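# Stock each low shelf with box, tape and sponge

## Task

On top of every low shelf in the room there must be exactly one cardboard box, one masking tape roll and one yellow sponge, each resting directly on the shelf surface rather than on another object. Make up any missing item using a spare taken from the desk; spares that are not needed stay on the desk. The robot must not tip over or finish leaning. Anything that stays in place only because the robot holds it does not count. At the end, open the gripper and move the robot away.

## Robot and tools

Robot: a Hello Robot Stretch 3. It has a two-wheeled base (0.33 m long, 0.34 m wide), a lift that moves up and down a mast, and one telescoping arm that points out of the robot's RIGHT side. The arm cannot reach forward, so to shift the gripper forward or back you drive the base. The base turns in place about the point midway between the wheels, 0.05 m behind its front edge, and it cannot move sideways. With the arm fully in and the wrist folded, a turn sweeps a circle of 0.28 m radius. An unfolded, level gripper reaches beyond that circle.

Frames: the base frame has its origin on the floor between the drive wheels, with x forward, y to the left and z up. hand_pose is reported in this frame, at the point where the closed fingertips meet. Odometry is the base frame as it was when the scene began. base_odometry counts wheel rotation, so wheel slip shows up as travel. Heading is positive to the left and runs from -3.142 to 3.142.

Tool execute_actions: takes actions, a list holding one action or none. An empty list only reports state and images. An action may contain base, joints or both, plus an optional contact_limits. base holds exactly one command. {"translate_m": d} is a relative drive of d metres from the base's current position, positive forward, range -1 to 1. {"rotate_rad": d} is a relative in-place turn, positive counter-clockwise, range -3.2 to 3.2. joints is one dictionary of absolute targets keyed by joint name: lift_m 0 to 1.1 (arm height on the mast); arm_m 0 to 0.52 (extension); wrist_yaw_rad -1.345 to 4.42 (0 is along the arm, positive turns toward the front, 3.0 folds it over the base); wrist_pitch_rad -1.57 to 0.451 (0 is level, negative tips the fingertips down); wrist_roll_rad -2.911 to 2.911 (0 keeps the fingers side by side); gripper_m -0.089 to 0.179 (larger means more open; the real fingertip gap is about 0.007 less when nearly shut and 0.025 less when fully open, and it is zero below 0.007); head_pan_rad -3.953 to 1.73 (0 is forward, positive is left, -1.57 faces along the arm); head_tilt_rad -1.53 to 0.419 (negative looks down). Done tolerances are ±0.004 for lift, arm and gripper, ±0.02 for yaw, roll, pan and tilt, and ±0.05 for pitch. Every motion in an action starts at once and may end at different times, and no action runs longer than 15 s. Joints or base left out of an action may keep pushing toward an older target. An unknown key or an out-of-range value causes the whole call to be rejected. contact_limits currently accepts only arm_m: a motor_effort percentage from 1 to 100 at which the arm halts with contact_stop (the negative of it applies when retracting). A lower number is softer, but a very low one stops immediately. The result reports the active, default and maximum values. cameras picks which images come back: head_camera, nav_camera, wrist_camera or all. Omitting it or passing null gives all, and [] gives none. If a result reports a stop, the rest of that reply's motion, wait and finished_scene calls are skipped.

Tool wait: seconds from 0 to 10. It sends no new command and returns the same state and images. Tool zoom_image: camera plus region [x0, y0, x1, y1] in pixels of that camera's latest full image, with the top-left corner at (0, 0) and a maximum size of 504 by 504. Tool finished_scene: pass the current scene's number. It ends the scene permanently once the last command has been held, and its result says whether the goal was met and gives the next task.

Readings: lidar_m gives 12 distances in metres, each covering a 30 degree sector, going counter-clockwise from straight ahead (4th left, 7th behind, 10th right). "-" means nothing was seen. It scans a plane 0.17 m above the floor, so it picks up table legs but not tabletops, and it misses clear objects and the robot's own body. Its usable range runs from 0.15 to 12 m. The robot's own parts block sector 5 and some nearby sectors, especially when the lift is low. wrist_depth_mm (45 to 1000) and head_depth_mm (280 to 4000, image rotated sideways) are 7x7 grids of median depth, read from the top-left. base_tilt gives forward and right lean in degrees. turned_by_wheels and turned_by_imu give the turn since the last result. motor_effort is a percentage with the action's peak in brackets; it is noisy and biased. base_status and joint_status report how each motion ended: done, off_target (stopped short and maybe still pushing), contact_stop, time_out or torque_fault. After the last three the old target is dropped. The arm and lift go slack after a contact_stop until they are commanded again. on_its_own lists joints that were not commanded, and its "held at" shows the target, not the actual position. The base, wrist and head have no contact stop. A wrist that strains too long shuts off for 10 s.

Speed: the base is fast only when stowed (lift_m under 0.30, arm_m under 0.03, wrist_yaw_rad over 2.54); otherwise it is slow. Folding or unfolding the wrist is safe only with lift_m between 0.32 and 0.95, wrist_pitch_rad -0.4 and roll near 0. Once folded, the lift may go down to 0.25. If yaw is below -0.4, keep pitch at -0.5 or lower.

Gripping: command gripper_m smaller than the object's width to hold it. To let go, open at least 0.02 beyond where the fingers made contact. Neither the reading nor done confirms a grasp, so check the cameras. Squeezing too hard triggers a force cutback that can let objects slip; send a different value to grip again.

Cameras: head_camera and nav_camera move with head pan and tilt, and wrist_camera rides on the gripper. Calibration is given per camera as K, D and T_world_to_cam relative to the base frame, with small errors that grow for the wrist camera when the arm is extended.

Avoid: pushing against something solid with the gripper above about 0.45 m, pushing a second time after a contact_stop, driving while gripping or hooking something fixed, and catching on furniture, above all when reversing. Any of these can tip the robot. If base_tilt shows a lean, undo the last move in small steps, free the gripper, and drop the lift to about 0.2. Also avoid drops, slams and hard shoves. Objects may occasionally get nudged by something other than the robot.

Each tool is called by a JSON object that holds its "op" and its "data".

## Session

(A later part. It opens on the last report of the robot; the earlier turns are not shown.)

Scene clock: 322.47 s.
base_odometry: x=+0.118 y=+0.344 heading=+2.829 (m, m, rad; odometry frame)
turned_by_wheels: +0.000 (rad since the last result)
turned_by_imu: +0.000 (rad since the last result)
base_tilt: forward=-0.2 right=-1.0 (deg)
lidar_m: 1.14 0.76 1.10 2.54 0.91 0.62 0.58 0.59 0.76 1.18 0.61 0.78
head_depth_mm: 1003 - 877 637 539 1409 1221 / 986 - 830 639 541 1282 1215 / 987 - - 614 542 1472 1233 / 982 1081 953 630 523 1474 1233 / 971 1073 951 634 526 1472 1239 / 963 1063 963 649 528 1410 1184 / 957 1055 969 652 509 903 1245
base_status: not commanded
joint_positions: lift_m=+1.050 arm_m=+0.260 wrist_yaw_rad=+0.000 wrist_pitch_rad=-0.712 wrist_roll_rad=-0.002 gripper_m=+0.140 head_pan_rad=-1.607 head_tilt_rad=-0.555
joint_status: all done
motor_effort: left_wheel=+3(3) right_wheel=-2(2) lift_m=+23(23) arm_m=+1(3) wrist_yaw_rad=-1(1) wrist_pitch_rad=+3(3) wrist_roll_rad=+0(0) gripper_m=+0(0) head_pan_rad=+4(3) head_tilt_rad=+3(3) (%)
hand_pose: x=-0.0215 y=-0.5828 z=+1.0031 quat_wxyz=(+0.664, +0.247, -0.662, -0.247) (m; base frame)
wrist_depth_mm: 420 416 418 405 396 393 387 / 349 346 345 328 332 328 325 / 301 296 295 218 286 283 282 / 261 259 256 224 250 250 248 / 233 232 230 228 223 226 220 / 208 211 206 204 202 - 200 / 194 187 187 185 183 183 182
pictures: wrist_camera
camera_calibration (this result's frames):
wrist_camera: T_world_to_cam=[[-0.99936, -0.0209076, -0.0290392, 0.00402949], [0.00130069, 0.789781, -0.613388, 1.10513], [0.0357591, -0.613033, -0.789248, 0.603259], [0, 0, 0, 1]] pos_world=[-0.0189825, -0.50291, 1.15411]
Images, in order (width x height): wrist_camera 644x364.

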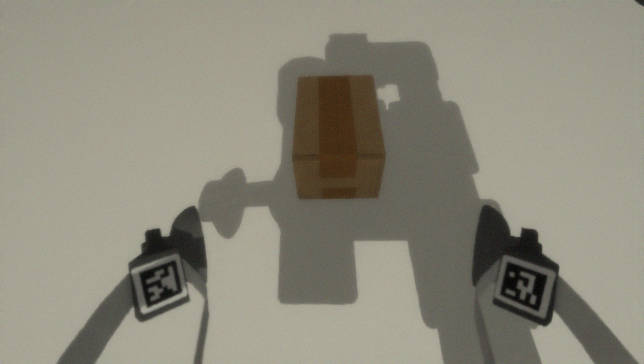

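{"op": "execute_actions", "data": {"actions": []}}

Scene clock: 334.17 s.
base_odometry: x=+0.118 y=+0.344 heading=+2.829 (m, m, rad; odometry frame)
turned_by_wheels: +0.000 (rad since the last result)
turned_by_imu: +0.000 (rad since the last result)
base_tilt: forward=-0.3 right=-1.1 (deg)
lidar_m: 1.14 0.76 1.10 2.53 0.91 0.62 0.58 0.59 0.77 1.18 0.61 0.78
head_depth_mm: 1005 - 879 638 540 1423 1223 / 989 - 828 639 541 1278 1224 / 984 - - 614 543 1470 1230 / 980 1075 957 631 525 1470 1234 / 973 1071 957 632 526 1479 1240 / 965 1061 963 649 527 1406 1182 / 952 1052 969 653 509 906 1239
base_status: not commanded
joint_positions: lift_m=+1.050 arm_m=+0.260 wrist_yaw_rad=+0.000 wrist_pitch_rad=-0.712 wrist_roll_rad=-0.002 gripper_m=+0.140 head_pan_rad=-1.607 head_tilt_rad=-0.555
joint_status: all done
motor_effort: left_wheel=+3(3) right_wheel=-3(2) lift_m=+22(23) arm_m=+2(3) wrist_yaw_rad=+1(1) wrist_pitch_rad=+3(3) wrist_roll_rad=+0(0) gripper_m=+0(0) head_pan_rad=+3(3) head_tilt_rad=+3(3) (%)
hand_pose: x=-0.0215 y=-0.5828 z=+1.0031 quat_wxyz=(+0.664, +0.247, -0.662, -0.247) (m; base frame)
wrist_depth_mm: 422 417 411 396 397 395 386 / 351 348 341 326 332 328 324 / 294 298 294 219 286 284 283 / 264 262 257 224 249 248 248 / 231 232 228 227 225 227 222 / 207 210 206 202 201 - 198 / 193 186 187 185 184 183 181
pictures: head_camera (sideways: a quarter turn clockwise sets it upright), nav_camera (sideways: a quarter turn counterclockwise sets it upright), wrist_camera
camera_calibration (this result's frames):
head_camera: T_world_to_cam=[[0.0282137, 0.544639, -0.838196, 1.11003], [0.999593, -0.0188941, 0.0213694, -0.0255686], [-0.00419836, -0.838458, -0.54495, 0.665393], [0, 0, 0, 1]] pos_world=[-0.00296616, -0.0471427, 1.29357]
nav_camera: T_world_to_cam=[[0.0106081, -0.568732, 0.822454, -1.03406], [-0.999923, -0.000745584, 0.0123816, 0.0386794], [-0.0064286, -0.822523, -0.568696, 0.697212], [0, 0, 0, 1]] pos_world=[0.0541279, -0.0145998, 1.24649]
wrist_camera: T_world_to_cam=[[-0.99936, -0.0209073, -0.0290395, 0.0040299], [0.00130111, 0.789781, -0.613388, 1.10513], [0.0357591, -0.613033, -0.789248, 0.603259], [0, 0, 0, 1]] pos_world=[-0.0189826, -0.50291, 1.15411]
Images, in order (width x height): head_camera 896x504, nav_camera 672x504, wrist_camera 644x364.

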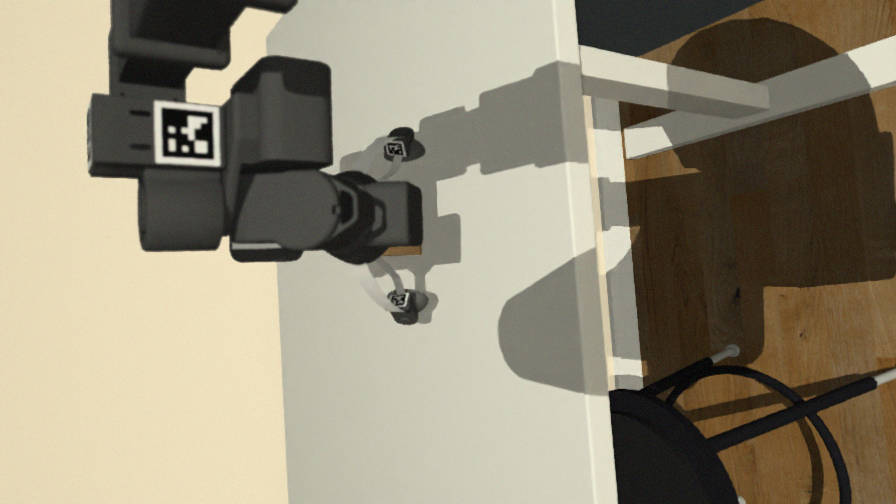

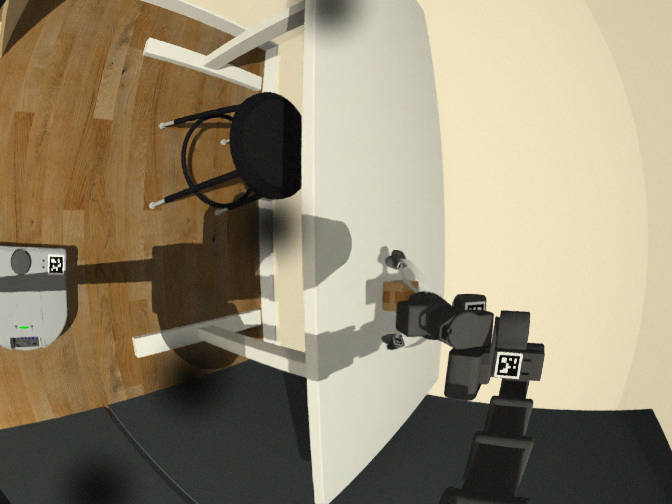

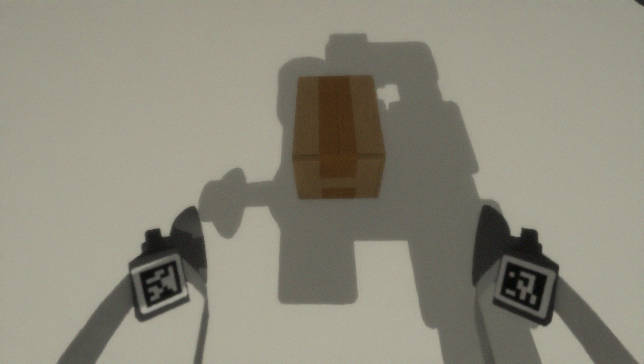

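{"op": "execute_actions", "data": {"actions": [{"joints":{"arm_m":0.355,"lift_m":1.028}}], "cameras": ["wrist_camera"]}}

Scene clock: 337.47 s.
base_odometry: x=+0.118 y=+0.344 heading=+2.829 (m, m, rad; odometry frame)
turned_by_wheels: +0.000 (rad since the last result)
turned_by_imu: +0.000 (rad since the last result)
base_tilt: forward=-0.2 right=-1.1 (deg)
lidar_m: 1.14 0.76 1.10 2.54 0.91 0.62 0.58 0.59 0.76 1.18 0.61 0.78
head_depth_mm: 1004 - 879 639 540 1421 1227 / 1000 - 886 640 541 1272 1226 / 989 - - 641 543 1480 1230 / 980 1060 992 642 525 1474 1224 / 969 1075 960 647 527 1480 1235 / 965 1060 961 649 526 1408 1186 / 951 1047 969 652 509 905 1235
base_status: not commanded
joint_positions: lift_m=+1.028 arm_m=+0.355 wrist_yaw_rad=+0.000 wrist_pitch_rad=-0.712 wrist_roll_rad=-0.002 gripper_m=+0.140 head_pan_rad=-1.607 head_tilt_rad=-0.555
joint_status: all done
motor_effort: left_wheel=+3(3) right_wheel=-2(2) lift_m=+21(24) arm_m=+1(3) wrist_yaw_rad=-1(0) wrist_pitch_rad=+3(3) wrist_roll_rad=+0(0) gripper_m=+0(0) head_pan_rad=+3(3) head_tilt_rad=+3(3) (%)
hand_pose: x=-0.0215 y=-0.6778 z=+0.9811 quat_wxyz=(+0.664, +0.247, -0.662, -0.247) (m; base frame)
wrist_depth_mm: 380 372 368 360 356 354 345 / 309 308 304 301 296 293 289 / 269 264 260 258 256 253 254 / 232 231 229 164 218 219 222 / 206 208 204 146 192 202 195 / 186 188 181 133 138 - 177 / 170 164 166 162 164 161 161
pictures: wrist_camera
camera_calibration (this result's frames):
wrist_camera: T_world_to_cam=[[-0.99936, -0.0208999, -0.0290414, 0.00141095], [0.00130445, 0.789844, -0.613306, 1.1666], [0.0357562, -0.612951, -0.789311, 0.527776], [0, 0, 0, 1]] pos_world=[-0.018983, -0.597905, 1.13211]
Images, in order (width x height): wrist_camera 644x364.

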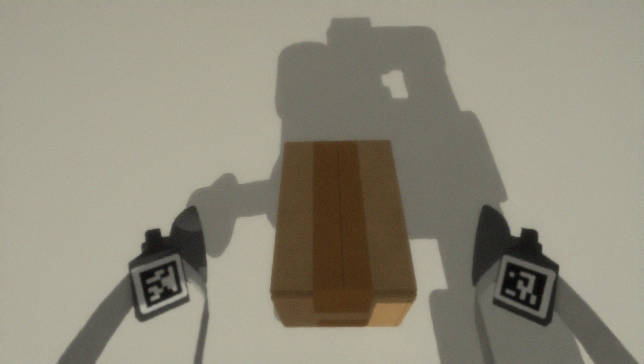

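{"op": "execute_actions", "data": {"actions": [{"joints":{"gripper_m":0.012}}], "cameras": []}}

{"op": "execute_actions", "data": {"actions": [{"joints":{"lift_m":1.06}}], "cameras": ["wrist_camera"]}}

Scene clock: 341.10 s.
base_odometry: x=+0.118 y=+0.344 heading=+2.829 (m, m, rad; odometry frame)
turned_by_wheels: +0.000 (rad since the last result)
turned_by_imu: +0.000 (rad since the last result)
base_tilt: forward=-0.2 right=-1.1 (deg)
lidar_m: 1.14 0.75 1.10 2.53 0.91 0.62 0.58 0.59 0.77 1.18 0.61 0.78
head_depth_mm: 1005 - 877 637 538 1413 1230 / 1000 - 881 640 541 1276 1222 / 988 - 888 641 543 1468 1234 / 984 1059 1022 644 524 1478 1230 / 971 1073 957 646 525 1483 1241 / 962 1059 964 649 527 1398 1183 / 953 1053 966 652 510 905 1237
base_status: not commanded
joint_positions: lift_m=+1.028 arm_m=+0.355 wrist_yaw_rad=+0.000 wrist_pitch_rad=-0.715 wrist_roll_rad=-0.002 gripper_m=+0.014 head_pan_rad=-1.607 head_tilt_rad=-0.555
joint_status: all done
motor_effort: left_wheel=+3(3) right_wheel=-2(2) lift_m=+21(22) arm_m=+2(2) wrist_yaw_rad=+1(0) wrist_pitch_rad=+4(4) wrist_roll_rad=+0(0) gripper_m=-29(100) head_pan_rad=+3(3) head_tilt_rad=+3(2) (%)
hand_pose: x=-0.0215 y=-0.6774 z=+0.9807 quat_wxyz=(+0.663, +0.248, -0.661, -0.247) (m; base frame)
wrist_depth_mm: 377 375 363 355 352 350 342 / 312 306 298 300 294 295 290 / 267 266 259 257 257 251 250 / 234 230 228 160 218 220 218 / 206 206 206 144 146 198 196 / 185 185 177 132 133 179 176 / 167 169 166 162 163 162 161
pictures: none
No camera images: the call's "cameras" was empty. Leave "cameras" out to get every camera's image.

Scene clock: 342.20 s.
base_odometry: x=+0.118 y=+0.344 heading=+2.829 (m, m, rad; odometry frame)
turned_by_wheels: +0.000 (rad since the last result)
turned_by_imu: +0.000 (rad since the last result)
base_tilt: forward=-0.3 right=-1.1 (deg)
lidar_m: 1.14 0.76 1.10 2.53 0.91 0.62 0.58 0.59 0.76 1.18 0.61 0.78
head_depth_mm: 988 1155 937 637 539 1418 1217 / 973 1115 939 639 541 1280 1226 / 973 - 913 640 542 1473 1229 / 978 1078 890 643 524 1481 1232 / 972 1073 958 647 526 1479 1239 / 965 1063 967 651 528 1401 1181 / 950 1050 972 650 508 905 1242
base_status: not commanded
joint_positions: lift_m=+1.060 arm_m=+0.355 wrist_yaw_rad=+0.000 wrist_pitch_rad=-0.718 wrist_roll_rad=-0.002 gripper_m=+0.018 head_pan_rad=-1.607 head_tilt_rad=-0.555
joint_status: all done
on_its_own: gripper_m is held at +0.019, not at your +0.012, by its stall guard, which is still easing
motor_effort: left_wheel=+3(4) right_wheel=-2(2) lift_m=+26(27) arm_m=+2(2) wrist_yaw_rad=+0(1) wrist_pitch_rad=+5(5) wrist_roll_rad=+0(1) gripper_m=-5(28) head_pan_rad=+3(3) head_tilt_rad=+3(3) (%)
hand_pose: x=-0.0215 y=-0.6768 z=+1.0119 quat_wxyz=(+0.663, +0.249, -0.661, -0.248) (m; base frame)
wrist_depth_mm: 437 431 420 415 410 404 393 / 363 359 356 355 345 344 335 / 312 311 305 302 297 295 287 / 273 269 268 159 255 255 256 / 242 239 240 144 145 231 229 / 217 216 205 131 133 211 205 / 198 197 196 188 190 190 189
pictures: wrist_camera
camera_calibration (this result's frames):
wrist_camera: T_world_to_cam=[[-0.999361, -0.0206758, -0.0291567, 0.00258358], [0.00135109, 0.793285, -0.608849, 1.18247], [0.035718, -0.6085, -0.79275, 0.559195], [0, 0, 0, 1]] pos_world=[-0.018989, -0.597712, 1.16332]
Images, in order (width x height): wrist_camera 644x364.

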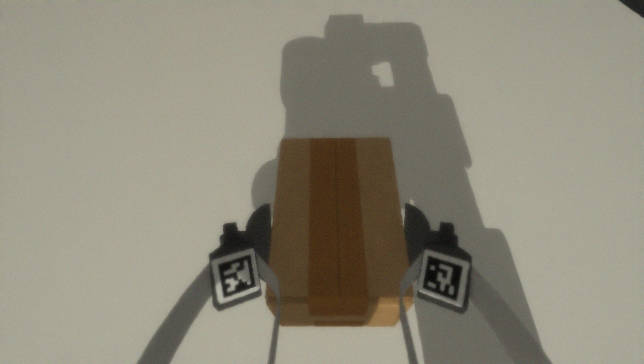

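{"op": "execute_actions", "data": {"actions": [{"base":{"rotate_rad":1.85},"joints":{"gripper_m":0.021,"arm_m":0.0,"wrist_pitch_rad":-0.4,"head_pan_rad":0,"head_tilt_rad":-0.7}}]}}

Scene clock: 349.20 s.
base_odometry: x=+0.118 y=+0.344 heading=-1.604 (m, m, rad; odometry frame)
turned_by_wheels: +1.850 (rad since the last result)
turned_by_imu: +1.864 (rad since the last result)
base_tilt: forward=-0.2 right=-1.0 (deg)
lidar_m: 1.33 0.70 0.58 0.58 0.65 0.82 0.61 0.78 1.15 0.76 1.10 1.60
head_depth_mm: 2108 2347 2511 1983 1595 1345 1152 / 2150 2376 2574 2010 1608 1347 1156 / 2200 2506 2638 2007 1614 1349 1159 / 2241 2549 2638 2002 1618 1359 1159 / 2292 2551 2328 1882 1610 1356 1157 / 1235 1302 1374 1463 1512 1355 1168 / 987 1038 1081 1142 1202 1261 1165
base_status: done
joint_positions: lift_m=+1.060 arm_m=+0.001 wrist_yaw_rad=+0.000 wrist_pitch_rad=-0.427 wrist_roll_rad=-0.002 gripper_m=+0.022 head_pan_rad=-0.007 head_tilt_rad=-0.692
joint_status: all done
motor_effort: left_wheel=-3(7) right_wheel=+3(6) lift_m=+27(27) arm_m=-4(5) wrist_yaw_rad=+0(1) wrist_pitch_rad=+8(9) wrist_roll_rad=+0(0) gripper_m=-24(23) head_pan_rad=+4(35) head_tilt_rad=-5(20) (%)
hand_pose: x=-0.0215 y=-0.3692 z=+1.0705 quat_wxyz=(+0.692, +0.150, -0.690, -0.150) (m; base frame)
wrist_depth_mm: - 946 865 840 766 751 725 / - - 967 910 830 805 750 / - - - 929 942 865 849 / - - 929 160 - 951 901 / - 871 817 145 146 - - / - - 923 131 133 - - / - - - - - - -
pictures: head_camera (sideways: a quarter turn clockwise sets it upright), nav_camera (sideways: a quarter turn counterclockwise sets it upright), wrist_camera
camera_calibration (this result's frames):
head_camera: T_world_to_cam=[[-0.653884, 0.0131289, -0.756481, 1.00766], [-0.00712016, 0.999698, 0.0235045, -0.0222034], [0.756562, 0.0207555, -0.653593, 0.802087], [0, 0, 0, 1]] pos_world=[0.0519079, -0.00768056, 1.28704]
nav_camera: T_world_to_cam=[[0.674493, 0.0263935, 0.737809, -0.927769], [0.0311577, -0.999488, 0.00727059, 0.0390455], [0.737623, 0.0180845, -0.67497, 0.83092], [0, 0, 0, 1]] pos_world=[0.0116516, 0.0484858, 1.24508]
wrist_camera: T_world_to_cam=[[-0.999357, -0.0282589, -0.0220527, 0.000274187], [0.00132594, 0.585654, -0.81056, 1.11339], [0.0358207, -0.810068, -0.58524, 0.496255], [0, 0, 0, 1]] pos_world=[-0.0189785, -0.250051, 1.1929]
Images, in order (width x height): head_camera 896x504, nav_camera 672x504, wrist_camera 644x364.

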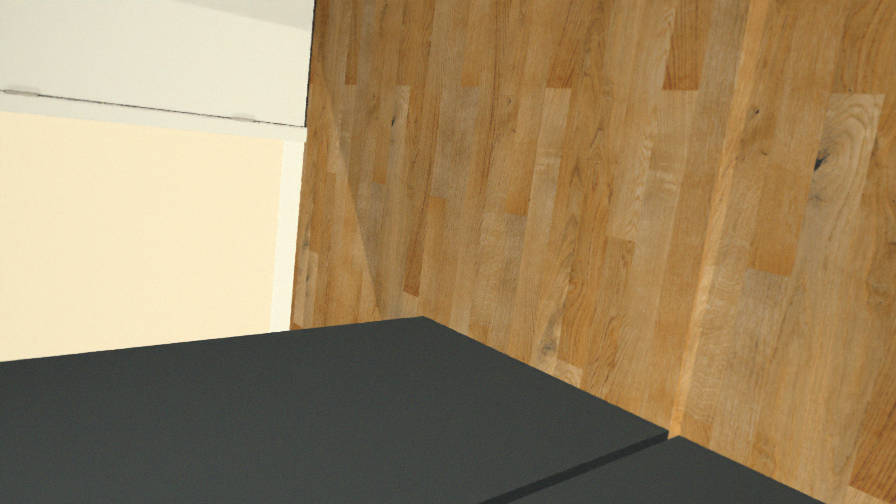

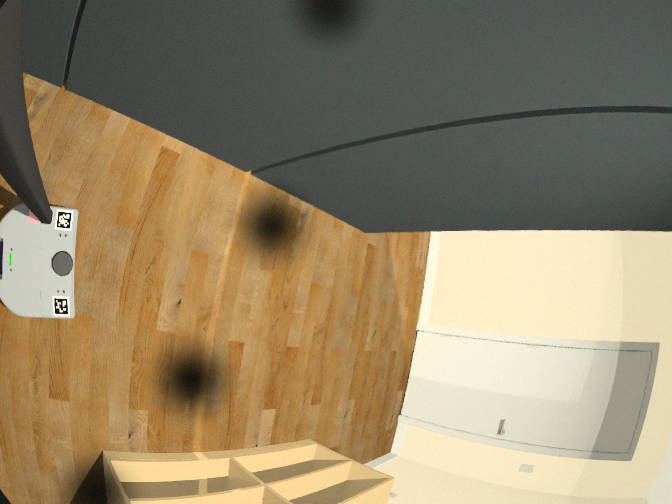

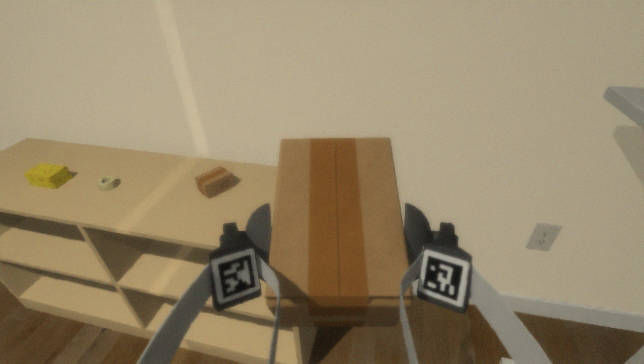

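{"op": "execute_actions", "data": {"actions": [{"base":{"translate_m":0.2},"joints":{"lift_m":0.86,"wrist_yaw_rad":1.6}}], "cameras": []}}

{"op": "execute_actions", "data": {"actions": [{"base":{"translate_m":0.45},"joints":{"lift_m":0.285,"wrist_yaw_rad":2.75}}]}}

Scene clock: 358.67 s.
base_odometry: x=+0.111 y=+0.144 heading=-1.605 (m, m, rad; odometry frame)
turned_by_wheels: +0.000 (rad since the last result)
turned_by_imu: +0.000 (rad since the last result)
base_tilt: forward=-0.1 right=-1.1 (deg)
lidar_m: 1.24 0.66 0.55 0.54 0.61 0.98 0.80 0.95 1.19 0.76 1.00 1.45
head_depth_mm: 1940 2163 2392 1996 1601 1344 362 / 1982 2221 2426 1990 1616 1335 1153 / 2033 2280 2526 2010 1618 1344 1161 / 2066 2332 2547 2006 1618 1354 1163 / 2135 2375 2551 1888 1620 1347 1163 / 1147 1214 1286 1359 1466 1355 1166 / 926 962 1006 1066 1114 1173 1143
base_status: done
joint_positions: lift_m=+0.860 arm_m=+0.001 wrist_yaw_rad=+1.598 wrist_pitch_rad=-0.427 wrist_roll_rad=-0.002 gripper_m=+0.022 head_pan_rad=-0.007 head_tilt_rad=-0.692
joint_status: all done
motor_effort: left_wheel=-2(3) right_wheel=+2(5) lift_m=+22(24) arm_m=-3(3) wrist_yaw_rad=+2(3) wrist_pitch_rad=+8(8) wrist_roll_rad=+0(0) gripper_m=-24(24) head_pan_rad=+3(3) head_tilt_rad=-5(5) (%)
hand_pose: x=+0.2018 y=-0.1400 z=+0.8707 quat_wxyz=(+0.590, +0.599, -0.374, +0.391) (m; base frame)
wrist_depth_mm: 620 803 - - - - - / 607 831 - - - - - / 628 817 - - - - - / 657 848 - 160 - - - / 658 886 - 145 147 - - / 687 932 - 132 133 - - / 674 898 - 985 - - 939
pictures: none
No camera images: the call's "cameras" was empty. Leave "cameras" out to get every camera's image.

Scene clock: 364.73 s.
base_odometry: x=+0.096 y=-0.306 heading=-1.605 (m, m, rad; odometry frame)
turned_by_wheels: +0.000 (rad since the last result)
turned_by_imu: +0.000 (rad since the last result)
base_tilt: forward=-0.2 right=-1.1 (deg)
lidar_m: 1.04 0.55 0.46 0.46 0.51 0.82 1.25 1.38 0.93 0.88 1.17 1.92
head_depth_mm: 1554 1752 1985 1998 1605 1339 1160 / 1616 1808 2049 2009 1601 1339 1155 / 1643 1866 2107 2009 1619 1346 1159 / 1675 1884 2185 2007 1612 1354 1160 / 1707 1957 2262 2041 1576 1357 1162 / 1745 1911 1082 1150 1227 1271 1161 / 774 811 847 889 931 985 1043
base_status: done
joint_positions: lift_m=+0.285 arm_m=+0.001 wrist_yaw_rad=+2.748 wrist_pitch_rad=-0.427 wrist_roll_rad=-0.002 gripper_m=+0.022 head_pan_rad=-0.007 head_tilt_rad=-0.692
joint_status: all done
motor_effort: left_wheel=-2(4) right_wheel=+1(5) lift_m=+23(22) arm_m=-4(3) wrist_yaw_rad=+2(3) wrist_pitch_rad=+8(8) wrist_roll_rad=+0(0) gripper_m=-23(24) head_pan_rad=+4(3) head_tilt_rad=-5(5) (%)
hand_pose: x=+0.0643 y=+0.0602 z=+0.2957 quat_wxyz=(+0.282, +0.706, +0.012, +0.649) (m; base frame)
wrist_depth_mm: 402 424 445 472 481 505 536 / 437 460 473 509 539 570 579 / - 504 527 536 584 600 670 / - 551 576 159 648 667 675 / - 574 589 144 145 560 551 / 500 - - 131 133 482 469 / 443 - - 412 418 416 409
pictures: head_camera (sideways: a quarter turn clockwise sets it upright), nav_camera (sideways: a quarter turn counterclockwise sets it upright), wrist_camera
camera_calibration (this result's frames):
head_camera: T_world_to_cam=[[-0.653943, 0.0131287, -0.75643, 1.0076], [-0.00711932, 0.999698, 0.0235056, -0.0222048], [0.75651, 0.0207566, -0.653652, 0.802165], [0, 0, 0, 1]] pos_world=[0.0519067, -0.00768051, 1.28703]
nav_camera: T_world_to_cam=[[0.674551, 0.0263937, 0.737756, -0.927701], [0.0311592, -0.999488, 0.0072676, 0.0390493], [0.737571, 0.0180856, -0.675028, 0.830995], [0, 0, 0, 1]] pos_world=[0.0116471, 0.0484858, 1.24508]
wrist_camera: T_world_to_cam=[[0.933841, -0.357009, -0.0220394, -0.0234485], [-0.225667, -0.540236, -0.810691, 0.316263], [0.277518, 0.76203, -0.58506, 0.277345], [0, 0, 0, 1]] pos_world=[0.016299, -0.0488595, 0.418138]
Images, in order (width x height): head_camera 896x504, nav_camera 672x504, wrist_camera 644x364.

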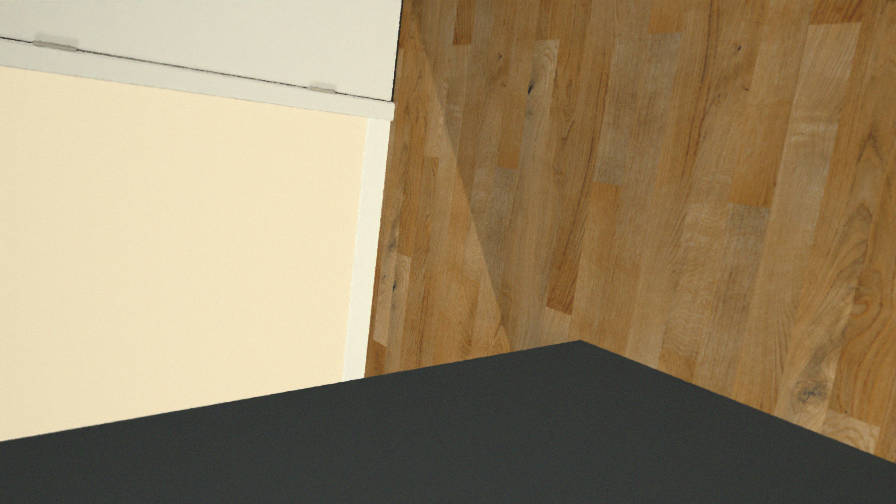

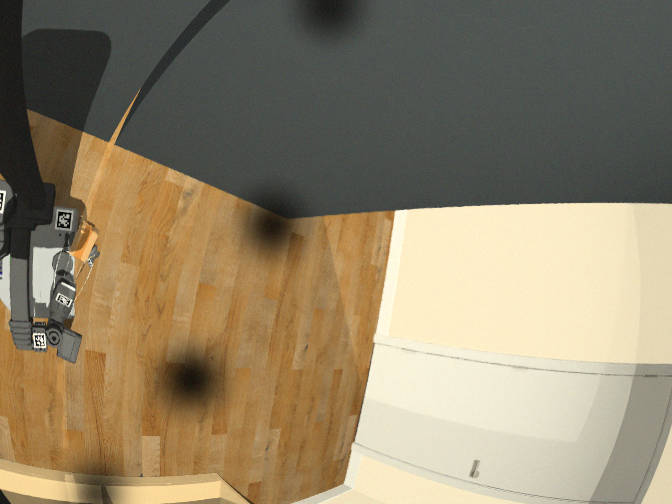

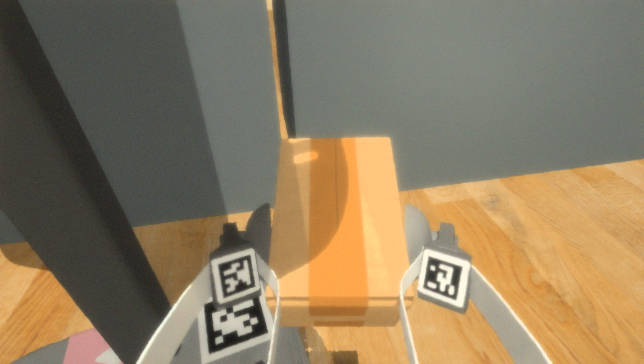

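{"op": "execute_actions", "data": {"actions": [{"base":{"translate_m":1.0}}], "cameras": []}}

{"op": "execute_actions", "data": {"actions": [{"base":{"translate_m":0.36}}], "cameras": []}}

{"op": "execute_actions", "data": {"actions": [{"base":{"rotate_rad":1.47}}], "cameras": ["nav_camera","head_camera"]}}

Scene clock: 373.53 s.
base_odometry: x=+0.062 y=-1.305 heading=-1.605 (m, m, rad; odometry frame)
turned_by_wheels: +0.000 (rad since the last result)
turned_by_imu: +0.001 (rad since the last result)
base_tilt: forward=-0.3 right=-1.1 (deg)
lidar_m: 0.95 1.07 1.72 0.27 0.30 0.48 2.36 1.31 1.08 1.46 1.13 0.96
head_depth_mm: 754 848 965 1122 1318 1334 1151 / 773 863 990 1156 1381 1343 1158 / 788 893 1020 1194 1437 1356 1161 / 803 907 1045 1226 1491 1354 1160 / 824 929 1072 1270 1497 1351 1167 / 839 956 1103 1317 1531 1354 1161 / 860 978 1136 1364 1579 1360 1167
base_status: done
joint_positions: lift_m=+0.285 arm_m=+0.001 wrist_yaw_rad=+2.749 wrist_pitch_rad=-0.427 wrist_roll_rad=-0.002 gripper_m=+0.022 head_pan_rad=-0.007 head_tilt_rad=-0.692
joint_status: not commanded
motor_effort: left_wheel=-3(8) right_wheel=+2(6) lift_m=+22(20) arm_m=-3(4) wrist_yaw_rad=+1(2) wrist_pitch_rad=+8(8) wrist_roll_rad=+0(0) gripper_m=-24(24) head_pan_rad=+3(2) head_tilt_rad=-4(5) (%)
hand_pose: x=+0.0642 y=+0.0603 z=+0.2957 quat_wxyz=(+0.282, +0.706, +0.013, +0.649) (m; base frame)
wrist_depth_mm: 252 262 314 - - - 877 / 274 285 308 - - - 893 / - 309 334 888 896 878 854 / - 345 365 160 661 677 675 / - 376 390 145 146 558 555 / 403 - - 131 133 480 475 / 428 - - 412 423 417 411
pictures: none
No camera images: the call's "cameras" was empty. Leave "cameras" out to get every camera's image.

Scene clock: 376.53 s.
base_odometry: x=+0.049 y=-1.665 heading=-1.605 (m, m, rad; odometry frame)
turned_by_wheels: +0.000 (rad since the last result)
turned_by_imu: +0.000 (rad since the last result)
base_tilt: forward=-0.1 right=-1.2 (deg)
lidar_m: 0.60 0.67 1.09 2.84 0.43 0.41 2.60 1.59 1.25 1.31 0.71 0.61
head_depth_mm: 461 517 589 686 814 1007 1147 / 471 529 605 707 844 1052 1156 / 481 541 620 728 877 1106 1159 / 490 556 638 749 913 1154 1163 / 502 569 657 776 945 1220 1162 / 513 583 678 804 992 1268 1160 / 525 598 695 827 1031 1295 1168
base_status: done
joint_positions: lift_m=+0.285 arm_m=+0.001 wrist_yaw_rad=+2.749 wrist_pitch_rad=-0.427 wrist_roll_rad=-0.002 gripper_m=+0.022 head_pan_rad=-0.007 head_tilt_rad=-0.693
joint_status: not commanded
motor_effort: left_wheel=-2(7) right_wheel=+2(7) lift_m=+22(22) arm_m=-4(3) wrist_yaw_rad=+1(2) wrist_pitch_rad=+8(8) wrist_roll_rad=+0(0) gripper_m=-24(24) head_pan_rad=+4(3) head_tilt_rad=-5(5) (%)
hand_pose: x=+0.0642 y=+0.0603 z=+0.2957 quat_wxyz=(+0.282, +0.706, +0.013, +0.649) (m; base frame)
wrist_depth_mm: - - - - - 779 543 / - - - - - 775 570 / - 941 907 903 899 801 570 / - 707 702 159 671 675 586 / - 580 585 144 146 571 543 / 467 - - 131 133 482 477 / 428 - - 409 421 421 420
pictures: none
No camera images: the call's "cameras" was empty. Leave "cameras" out to get every camera's image.

Scene clock: 378.67 s.
base_odometry: x=+0.049 y=-1.665 heading=-0.135 (m, m, rad; odometry frame)
turned_by_wheels: +1.470 (rad since the last result)
turned_by_imu: +1.477 (rad since the last result)
base_tilt: forward=-0.2 right=-1.1 (deg)
lidar_m: 2.95 0.46 0.40 1.16 1.59 1.25 1.53 0.77 0.61 0.60 0.65 0.95
head_depth_mm: 2622 2683 2410 1983 1612 1338 1147 / 2706 3084 2634 1994 1606 1337 1156 / 2781 3098 2619 2016 1615 1346 1155 / 2778 3057 2658 2013 1614 1348 1160 / 2821 3062 2654 2032 1614 1348 1162 / 2832 3080 2667 2020 1621 1193 1132 / 2838 3097 2678 820 832 855 876
base_status: done
joint_positions: lift_m=+0.285 arm_m=+0.001 wrist_yaw_rad=+2.749 wrist_pitch_rad=-0.427 wrist_roll_rad=-0.002 gripper_m=+0.022 head_pan_rad=-0.007 head_tilt_rad=-0.693
joint_status: not commanded
motor_effort: left_wheel=-2(9) right_wheel=+2(7) lift_m=+22(22) arm_m=-3(4) wrist_yaw_rad=+1(2) wrist_pitch_rad=+8(8) wrist_roll_rad=+0(0) gripper_m=-24(24) head_pan_rad=+3(3) head_tilt_rad=-4(5) (%)
hand_pose: x=+0.0642 y=+0.0603 z=+0.2957 quat_wxyz=(+0.282, +0.706, +0.013, +0.649) (m; base frame)
wrist_depth_mm: - - - 581 404 440 489 / - - - 644 457 496 557 / - 893 934 531 497 561 780 / - 703 709 159 559 645 674 / - 598 595 143 146 564 549 / 500 - - 132 132 479 477 / 438 - - 413 424 421 414
pictures: head_camera (sideways: a quarter turn clockwise sets it upright), nav_camera (sideways: a quarter turn counterclockwise sets it upright)
camera_calibration (this result's frames):
head_camera: T_world_to_cam=[[-0.654668, 0.0130611, -0.755804, 1.00678], [-0.00720773, 0.999697, 0.0235191, -0.0222219], [0.755882, 0.0208449, -0.654376, 0.803109], [0, 0, 0, 1]] pos_world=[0.0518933, -0.00767533, 1.28699]
nav_camera: T_world_to_cam=[[0.675254, 0.0264637, 0.737111, -0.926864], [0.0312771, -0.999485, 0.00723107, 0.0390962], [0.736922, 0.0181719, -0.675733, 0.831917], [0, 0, 0, 1]] pos_world=[0.0115873, 0.0484868, 1.24507]
Images, in order (width x height): head_camera 896x504, nav_camera 672x504.

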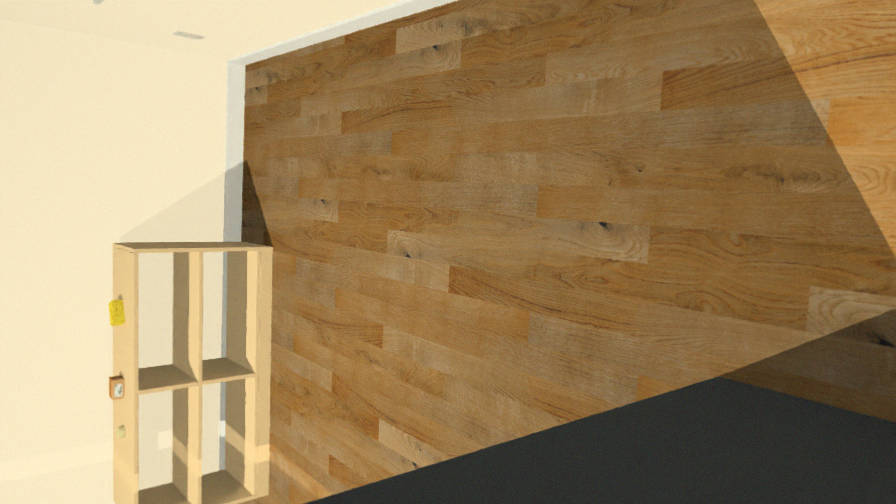

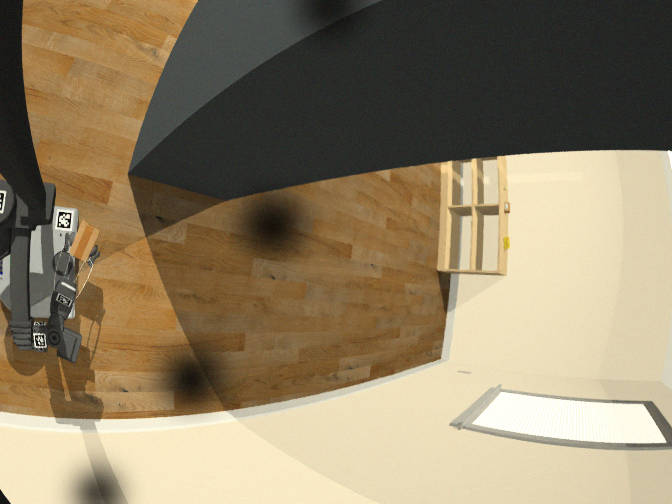

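{"op": "execute_actions", "data": {"actions": [{"base":{"translate_m":0.95}}], "cameras": []}}

{"op": "execute_actions", "data": {"actions": [{"base":{"rotate_rad":1.29},"joints":{"head_tilt_rad":-0.55}}], "cameras": ["nav_camera","head_camera"]}}

Scene clock: 387.47 s.
base_odometry: x=+0.991 y=-1.793 heading=-0.135 (m, m, rad; odometry frame)
turned_by_wheels: +0.000 (rad since the last result)
turned_by_imu: +0.001 (rad since the last result)
base_tilt: forward=-0.3 right=-1.1 (deg)
lidar_m: 1.90 2.04 2.75 1.18 0.40 0.42 1.97 0.90 0.70 0.69 0.73 1.08
head_depth_mm: 1891 2109 2412 1978 1606 1335 1155 / 1910 2142 2411 1980 1607 1349 1154 / 1942 2178 2413 2001 1619 1354 1160 / 1950 2151 2329 2002 1605 1350 1156 / 1962 2141 2272 2018 1618 1350 1158 / 1986 2167 2271 2033 1617 1356 1162 / 1999 2179 2325 2030 1633 1358 1168
base_status: done
joint_positions: lift_m=+0.285 arm_m=+0.001 wrist_yaw_rad=+2.749 wrist_pitch_rad=-0.427 wrist_roll_rad=-0.002 gripper_m=+0.022 head_pan_rad=-0.007 head_tilt_rad=-0.693
joint_status: not commanded
motor_effort: left_wheel=-2(6) right_wheel=+2(6) lift_m=+22(21) arm_m=-3(3) wrist_yaw_rad=+0(1) wrist_pitch_rad=+8(8) wrist_roll_rad=+0(0) gripper_m=-24(24) head_pan_rad=+3(2) head_tilt_rad=-4(4) (%)
hand_pose: x=+0.0641 y=+0.0603 z=+0.2957 quat_wxyz=(+0.282, +0.706, +0.013, +0.649) (m; base frame)
wrist_depth_mm: 906 - - - - - - / 987 - - - - - - / - 887 909 895 899 853 844 / - 688 735 159 658 668 669 / - 583 582 144 146 569 557 / 450 - - 131 133 472 476 / 431 - - 414 416 415 419
pictures: none
No camera images: the call's "cameras" was empty. Leave "cameras" out to get every camera's image.

Scene clock: 389.50 s.
base_odometry: x=+0.991 y=-1.793 heading=+1.155 (m, m, rad; odometry frame)
turned_by_wheels: +1.290 (rad since the last result)
turned_by_imu: +1.296 (rad since the last result)
base_tilt: forward=-0.2 right=-1.2 (deg)
lidar_m: 2.76 1.18 0.40 0.62 1.25 0.77 0.69 0.69 0.83 1.57 1.89 2.33
head_depth_mm: 2774 3087 3104 2392 1828 1465 1227 / 2722 3007 3077 2419 1826 1467 1226 / 2679 2928 3003 2436 1840 1474 1235 / 2645 2872 3053 2436 1825 1481 1224 / 2597 2859 3058 2444 1845 1486 1234 / 2544 2816 3037 2461 1843 1488 1238 / 2455 2001 2014 2040 1463 1412 1190
base_status: done
joint_positions: lift_m=+0.285 arm_m=+0.001 wrist_yaw_rad=+2.749 wrist_pitch_rad=-0.427 wrist_roll_rad=-0.002 gripper_m=+0.022 head_pan_rad=-0.007 head_tilt_rad=-0.556
joint_status: all done
motor_effort: left_wheel=-3(9) right_wheel=+2(7) lift_m=+22(21) arm_m=-4(3) wrist_yaw_rad=+0(1) wrist_pitch_rad=+8(8) wrist_roll_rad=+0(0) gripper_m=-24(23) head_pan_rad=+3(4) head_tilt_rad=+3(19) (%)
hand_pose: x=+0.0641 y=+0.0603 z=+0.2957 quat_wxyz=(+0.282, +0.706, +0.013, +0.649) (m; base frame)
wrist_depth_mm: - - - 456 - - 854 / - - - 490 - - 913 / - 948 876 472 744 770 837 / - 719 719 159 633 686 675 / - 575 590 145 146 558 562 / 501 - - 131 133 490 477 / 447 - - 411 420 410 415
pictures: head_camera (sideways: a quarter turn clockwise sets it upright), nav_camera (sideways: a quarter turn counterclockwise sets it upright)
camera_calibration (this result's frames):
head_camera: T_world_to_cam=[[-0.5458, 0.0122849, -0.837825, 1.11305], [-0.010319, 0.999718, 0.0213811, -0.0194233], [0.837852, 0.0203153, -0.54552, 0.660998], [0, 0, 0, 1]] pos_world=[0.0534819, -0.00768422, 1.29354]
nav_camera: T_world_to_cam=[[0.568738, 0.0272247, 0.822068, -1.03696], [0.0299829, -0.999474, 0.0123566, 0.0324295], [0.821972, 0.0176204, -0.569255, 0.692885], [0, 0, 0, 1]] pos_world=[0.019252, 0.0484344, 1.24648]
Images, in order (width x height): head_camera 896x504, nav_camera 672x504.

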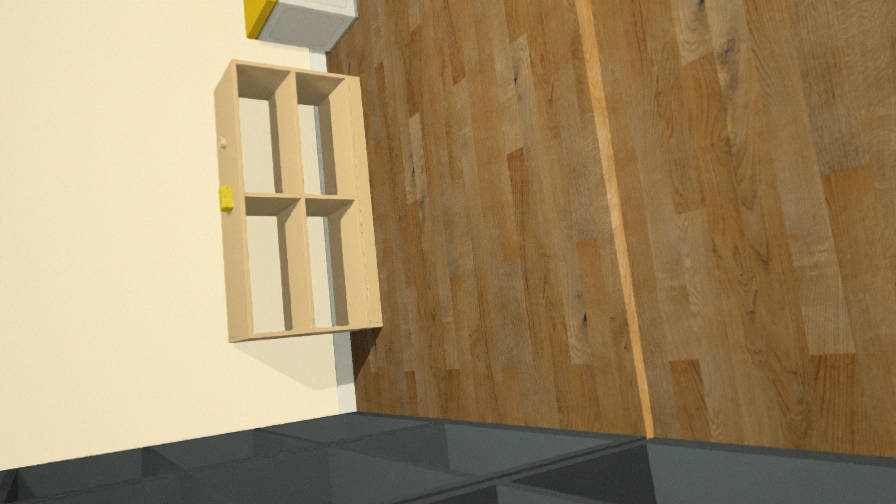

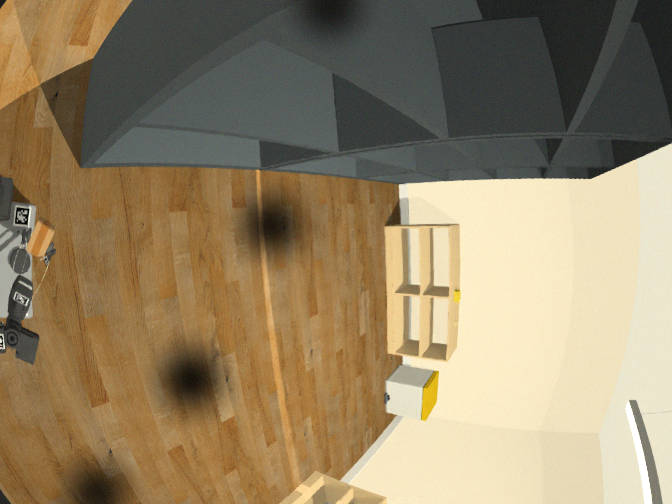

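{"op": "execute_actions", "data": {"actions": [{"base":{"translate_m":1.0}}], "cameras": []}}

{"op": "execute_actions", "data": {"actions": [{"base":{"translate_m":1.0},"joints":{"head_tilt_rad":-0.85}}], "cameras": ["head_camera"]}}

Scene clock: 397.80 s.
base_odometry: x=+1.395 y=-0.879 heading=+1.154 (m, m, rad; odometry frame)
turned_by_wheels: +0.000 (rad since the last result)
turned_by_imu: +0.001 (rad since the last result)
base_tilt: forward=-0.3 right=-1.1 (deg)
lidar_m: 1.76 1.20 0.54 0.51 0.94 0.82 1.67 1.67 2.00 1.69 1.72 2.02
head_depth_mm: 1878 2078 2148 2182 1817 1467 1226 / 1850 2042 2166 2168 1840 1469 1228 / 1815 2013 2107 2115 1832 1468 1227 / 1780 1971 2098 2133 1838 1471 1233 / 1752 1925 2047 2086 1836 1475 1241 / 1733 1889 2048 2255 1856 1486 1239 / 1689 1863 2068 2228 1846 1481 1238
base_status: done
joint_positions: lift_m=+0.285 arm_m=+0.001 wrist_yaw_rad=+2.749 wrist_pitch_rad=-0.427 wrist_roll_rad=-0.002 gripper_m=+0.022 head_pan_rad=-0.007 head_tilt_rad=-0.556
joint_status: not commanded
motor_effort: left_wheel=-3(7) right_wheel=+1(6) lift_m=+22(22) arm_m=-4(4) wrist_yaw_rad=+1(1) wrist_pitch_rad=+8(8) wrist_roll_rad=+0(0) gripper_m=-23(24) head_pan_rad=+3(3) head_tilt_rad=+3(3) (%)
hand_pose: x=+0.0641 y=+0.0603 z=+0.2957 quat_wxyz=(+0.282, +0.706, +0.013, +0.649) (m; base frame)
wrist_depth_mm: 728 778 524 - - - - / 778 845 589 - - - - / - 762 674 740 854 853 854 / - 586 664 161 660 686 674 / - 573 589 144 146 564 574 / 495 - - 131 133 484 474 / 453 - - 413 416 416 410
pictures: none
No camera images: the call's "cameras" was empty. Leave "cameras" out to get every camera's image.

Scene clock: 402.97 s.
base_odometry: x=+1.800 y=+0.036 heading=+1.154 (m, m, rad; odometry frame)
turned_by_wheels: +0.000 (rad since the last result)
turned_by_imu: +0.001 (rad since the last result)
base_tilt: forward=-0.3 right=-1.1 (deg)
lidar_m: 0.78 0.76 1.26 0.69 1.13 0.98 1.78 2.65 1.87 1.56 1.39 1.16
head_depth_mm: 1032 1206 1083 1311 1413 1248 1114 / 1009 1185 1048 1240 1404 1254 1110 / 993 1149 1063 1219 1392 1264 1110 / 976 1118 1096 1187 1397 1260 1115 / 951 1099 1099 1197 1363 1270 1117 / 929 1080 1105 1170 1362 1257 1114 / 915 1057 1104 987 1400 1272 1115
base_status: done
joint_positions: lift_m=+0.285 arm_m=+0.001 wrist_yaw_rad=+2.749 wrist_pitch_rad=-0.427 wrist_roll_rad=-0.002 gripper_m=+0.022 head_pan_rad=-0.007 head_tilt_rad=-0.840
joint_status: all done
motor_effort: left_wheel=-2(8) right_wheel=+2(6) lift_m=+22(22) arm_m=-3(3) wrist_yaw_rad=+1(0) wrist_pitch_rad=+8(8) wrist_roll_rad=+0(0) gripper_m=-24(24) head_pan_rad=+2(2) head_tilt_rad=-6(31) (%)
hand_pose: x=+0.0641 y=+0.0603 z=+0.2957 quat_wxyz=(+0.282, +0.706, +0.013, +0.649) (m; base frame)
wrist_depth_mm: 835 928 - - - - 646 / 944 930 736 - - - 788 / - 732 816 849 885 768 705 / - 686 723 160 659 670 604 / - 585 597 145 146 578 561 / 500 - - 131 133 487 486 / 437 - - 414 416 422 411
pictures: head_camera (sideways: a quarter turn clockwise sets it upright)
camera_calibration (this result's frames):
head_camera: T_world_to_cam=[[-0.758803, 0.0136793, -0.651177, 0.871072], [-0.00372503, 0.999672, 0.0253409, -0.0246101], [0.65131, 0.0216544, -0.758503, 0.939173], [0, 0, 0, 1]] pos_world=[0.0491872, -0.00765087, 1.28021]
Images, in order (width x height): head_camera 896x504.

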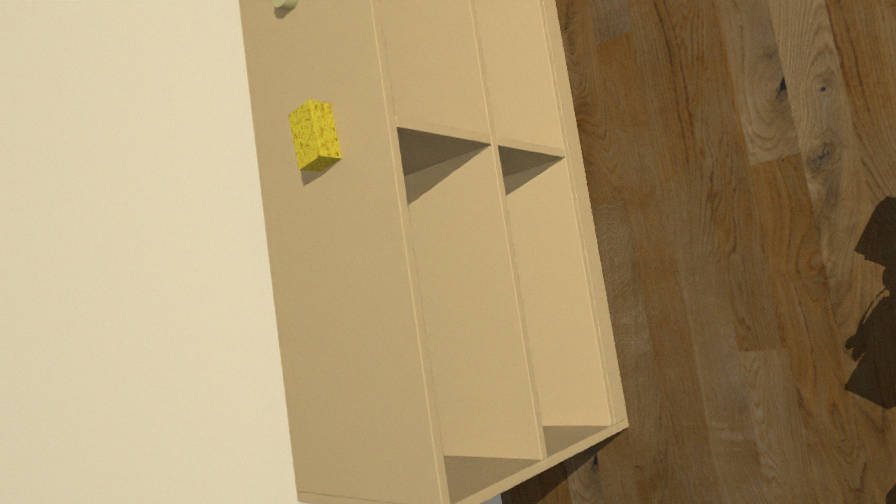

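{"op": "execute_actions", "data": {"actions": [{"base":{"rotate_rad":1.745},"joints":{"lift_m":0.75,"wrist_yaw_rad":0,"arm_m":0.15,"head_pan_rad":-1.6,"head_tilt_rad":-0.7}}]}}

Scene clock: 415.30 s.
base_odometry: x=+1.800 y=+0.036 heading=+2.899 (m, m, rad; odometry frame)
turned_by_wheels: +1.745 (rad since the last result)
turned_by_imu: +1.756 (rad since the last result)
base_tilt: forward=-0.3 right=-1.2 (deg)
lidar_m: 0.69 1.03 0.98 2.63 2.29 1.56 1.87 1.16 0.78 1.10 0.76 0.71
head_depth_mm: 930 1061 1190 1029 1189 - - / 932 1050 1192 1066 1228 1284 1153 / 933 1054 1194 1037 - 1278 1153 / 927 1055 1200 1037 1242 1325 1157 / 924 1042 1203 1041 1240 1319 1151 / 921 1040 1208 1043 1210 1318 1155 / 919 1042 1197 1413 1587 1354 1159
base_status: done
joint_positions: lift_m=+0.750 arm_m=+0.150 wrist_yaw_rad=+0.001 wrist_pitch_rad=-0.427 wrist_roll_rad=-0.002 gripper_m=+0.022 head_pan_rad=-1.593 head_tilt_rad=-0.704
joint_status: all done
motor_effort: left_wheel=-2(9) right_wheel=+2(5) lift_m=+26(28) arm_m=+2(3) wrist_yaw_rad=-2(4) wrist_pitch_rad=+8(8) wrist_roll_rad=+0(0) gripper_m=-24(24) head_pan_rad=-3(35) head_tilt_rad=+3(18) (%)
hand_pose: x=-0.0212 y=-0.5179 z=+0.7605 quat_wxyz=(+0.692, +0.151, -0.690, -0.150) (m; base frame)
wrist_depth_mm: 654 639 649 658 645 628 635 / 725 698 682 720 705 668 695 / 757 772 598 580 585 521 562 / 837 485 455 160 434 450 447 / 905 488 684 144 146 484 692 / 973 614 584 132 133 567 596 / 854 891 741 778 767 619 753
pictures: head_camera (sideways: a quarter turn clockwise sets it upright), nav_camera (sideways: a quarter turn counterclockwise sets it upright), wrist_camera
camera_calibration (this result's frames):
head_camera: T_world_to_cam=[[0.0232682, 0.663369, -0.74793, 0.992387], [0.999684, -0.00835932, 0.023686, -0.0285808], [0.00946041, -0.748245, -0.663355, 0.819342], [0, 0, 0, 1]] pos_world=[-0.00227052, -0.0454894, 1.28643]
nav_camera: T_world_to_cam=[[0.0159423, -0.684332, 0.728996, -0.912266], [-0.999848, -0.0160759, 0.00677454, 0.0459805], [0.00708324, -0.728993, -0.684484, 0.847751], [0, 0, 0, 1]] pos_world=[0.0545123, -0.00554912, 1.245]
wrist_camera: T_world_to_cam=[[-0.999322, -0.0294904, -0.0220332, -0.011143], [0.000599922, 0.585402, -0.810743, 0.949249], [0.0368075, -0.810206, -0.584988, 0.19414], [0, 0, 0, 1]] pos_world=[-0.0188507, -0.398728, 0.882921]
Images, in order (width x height): head_camera 896x504, nav_camera 672x504, wrist_camera 644x364.

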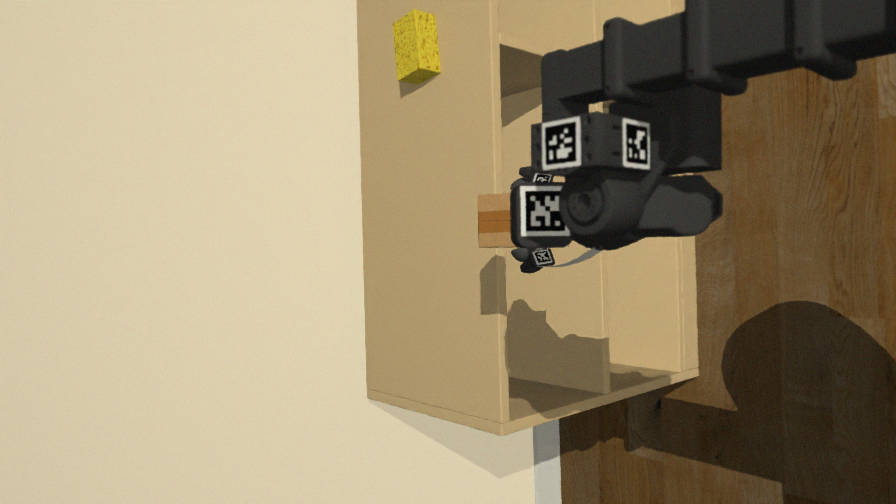

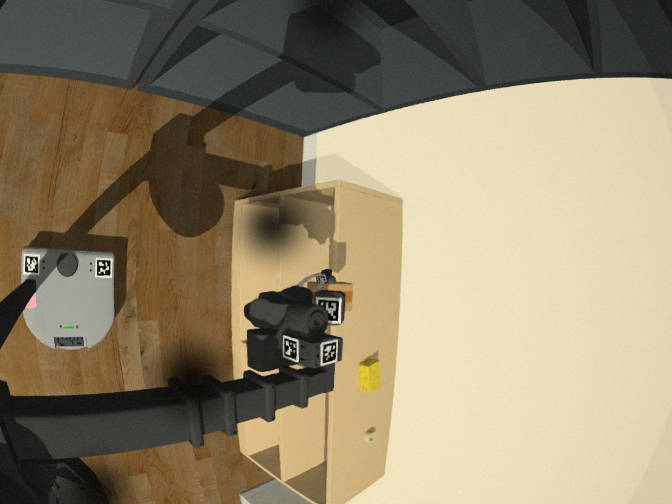

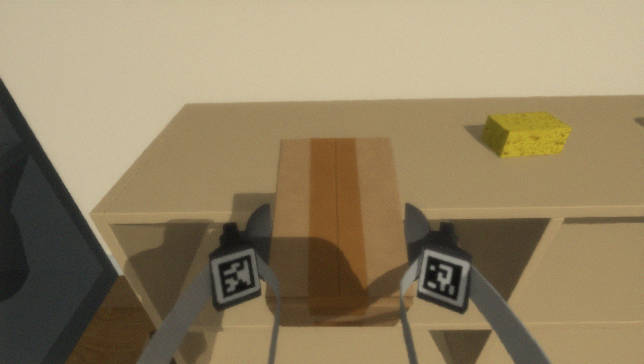

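{"op": "execute_actions", "data": {"actions": [{"joints":{"lift_m":0.725,"arm_m":0.51,"wrist_pitch_rad":-0.7}}], "cameras": ["head_camera","wrist_camera"]}}

Scene clock: 421.37 s.
base_odometry: x=+1.800 y=+0.036 heading=+2.899 (m, m, rad; odometry frame)
turned_by_wheels: +0.000 (rad since the last result)
turned_by_imu: +0.000 (rad since the last result)
base_tilt: forward=-0.2 right=-1.1 (deg)
lidar_m: 0.69 1.03 0.98 2.64 2.29 1.56 1.88 1.16 0.78 1.10 0.76 0.70
head_depth_mm: 930 1057 1194 1027 1186 - - / 934 1056 1186 1066 1217 1306 1145 / 927 1050 1167 996 1236 1320 1147 / 928 1054 1184 1006 1240 1317 1153 / 925 1046 1203 1038 1246 1317 1158 / 924 1042 1193 1045 1209 1325 1158 / 919 1048 1204 1411 1569 1351 1159
base_status: not commanded
joint_positions: lift_m=+0.725 arm_m=+0.510 wrist_yaw_rad=+0.000 wrist_pitch_rad=-0.718 wrist_roll_rad=-0.002 gripper_m=+0.022 head_pan_rad=-1.593 head_tilt_rad=-0.704
joint_status: all done
motor_effort: left_wheel=-2(2) right_wheel=+1(1) lift_m=+22(23) arm_m=+2(2) wrist_yaw_rad=+1(1) wrist_pitch_rad=+5(8) wrist_roll_rad=+0(0) gripper_m=-24(24) head_pan_rad=-2(3) head_tilt_rad=+2(2) (%)
hand_pose: x=-0.0215 y=-0.8318 z=+0.6771 quat_wxyz=(+0.663, +0.249, -0.661, -0.248) (m; base frame)
wrist_depth_mm: 360 359 357 360 364 363 368 / 387 370 363 358 350 344 342 / 317 308 308 307 305 299 297 / 276 274 274 161 262 264 265 / 245 244 244 145 147 236 234 / 221 222 209 131 133 213 213 / 202 199 199 194 197 195 193
pictures: head_camera (sideways: a quarter turn clockwise sets it upright), wrist_camera
camera_calibration (this result's frames):
head_camera: T_world_to_cam=[[0.0233471, 0.663363, -0.747933, 0.99239], [0.999683, -0.00847827, 0.023686, -0.0285808], [0.00937124, -0.748249, -0.663351, 0.819338], [0, 0, 0, 1]] pos_world=[-0.00227594, -0.0454884, 1.28643]
wrist_camera: T_world_to_cam=[[-0.999363, -0.0206144, -0.0291428, -0.0103536], [0.00139547, 0.793216, -0.608939, 1.10162], [0.0356695, -0.608592, -0.792681, 0.19936], [0, 0, 0, 1]] pos_world=[-0.0189954, -0.752711, 0.82855]
Images, in order (width x height): head_camera 896x504, wrist_camera 644x364.

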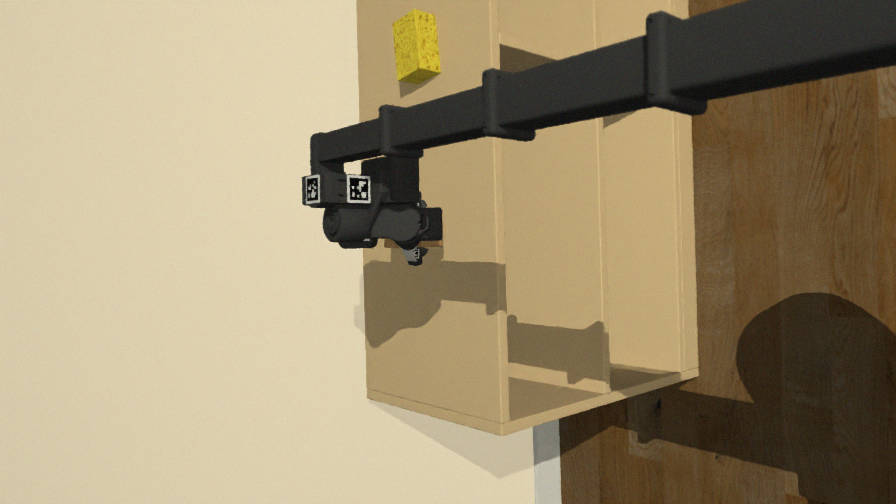

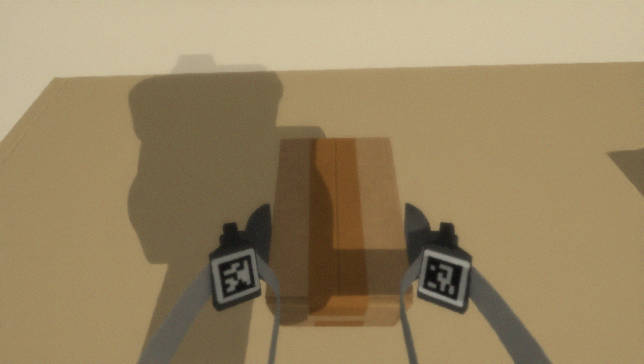

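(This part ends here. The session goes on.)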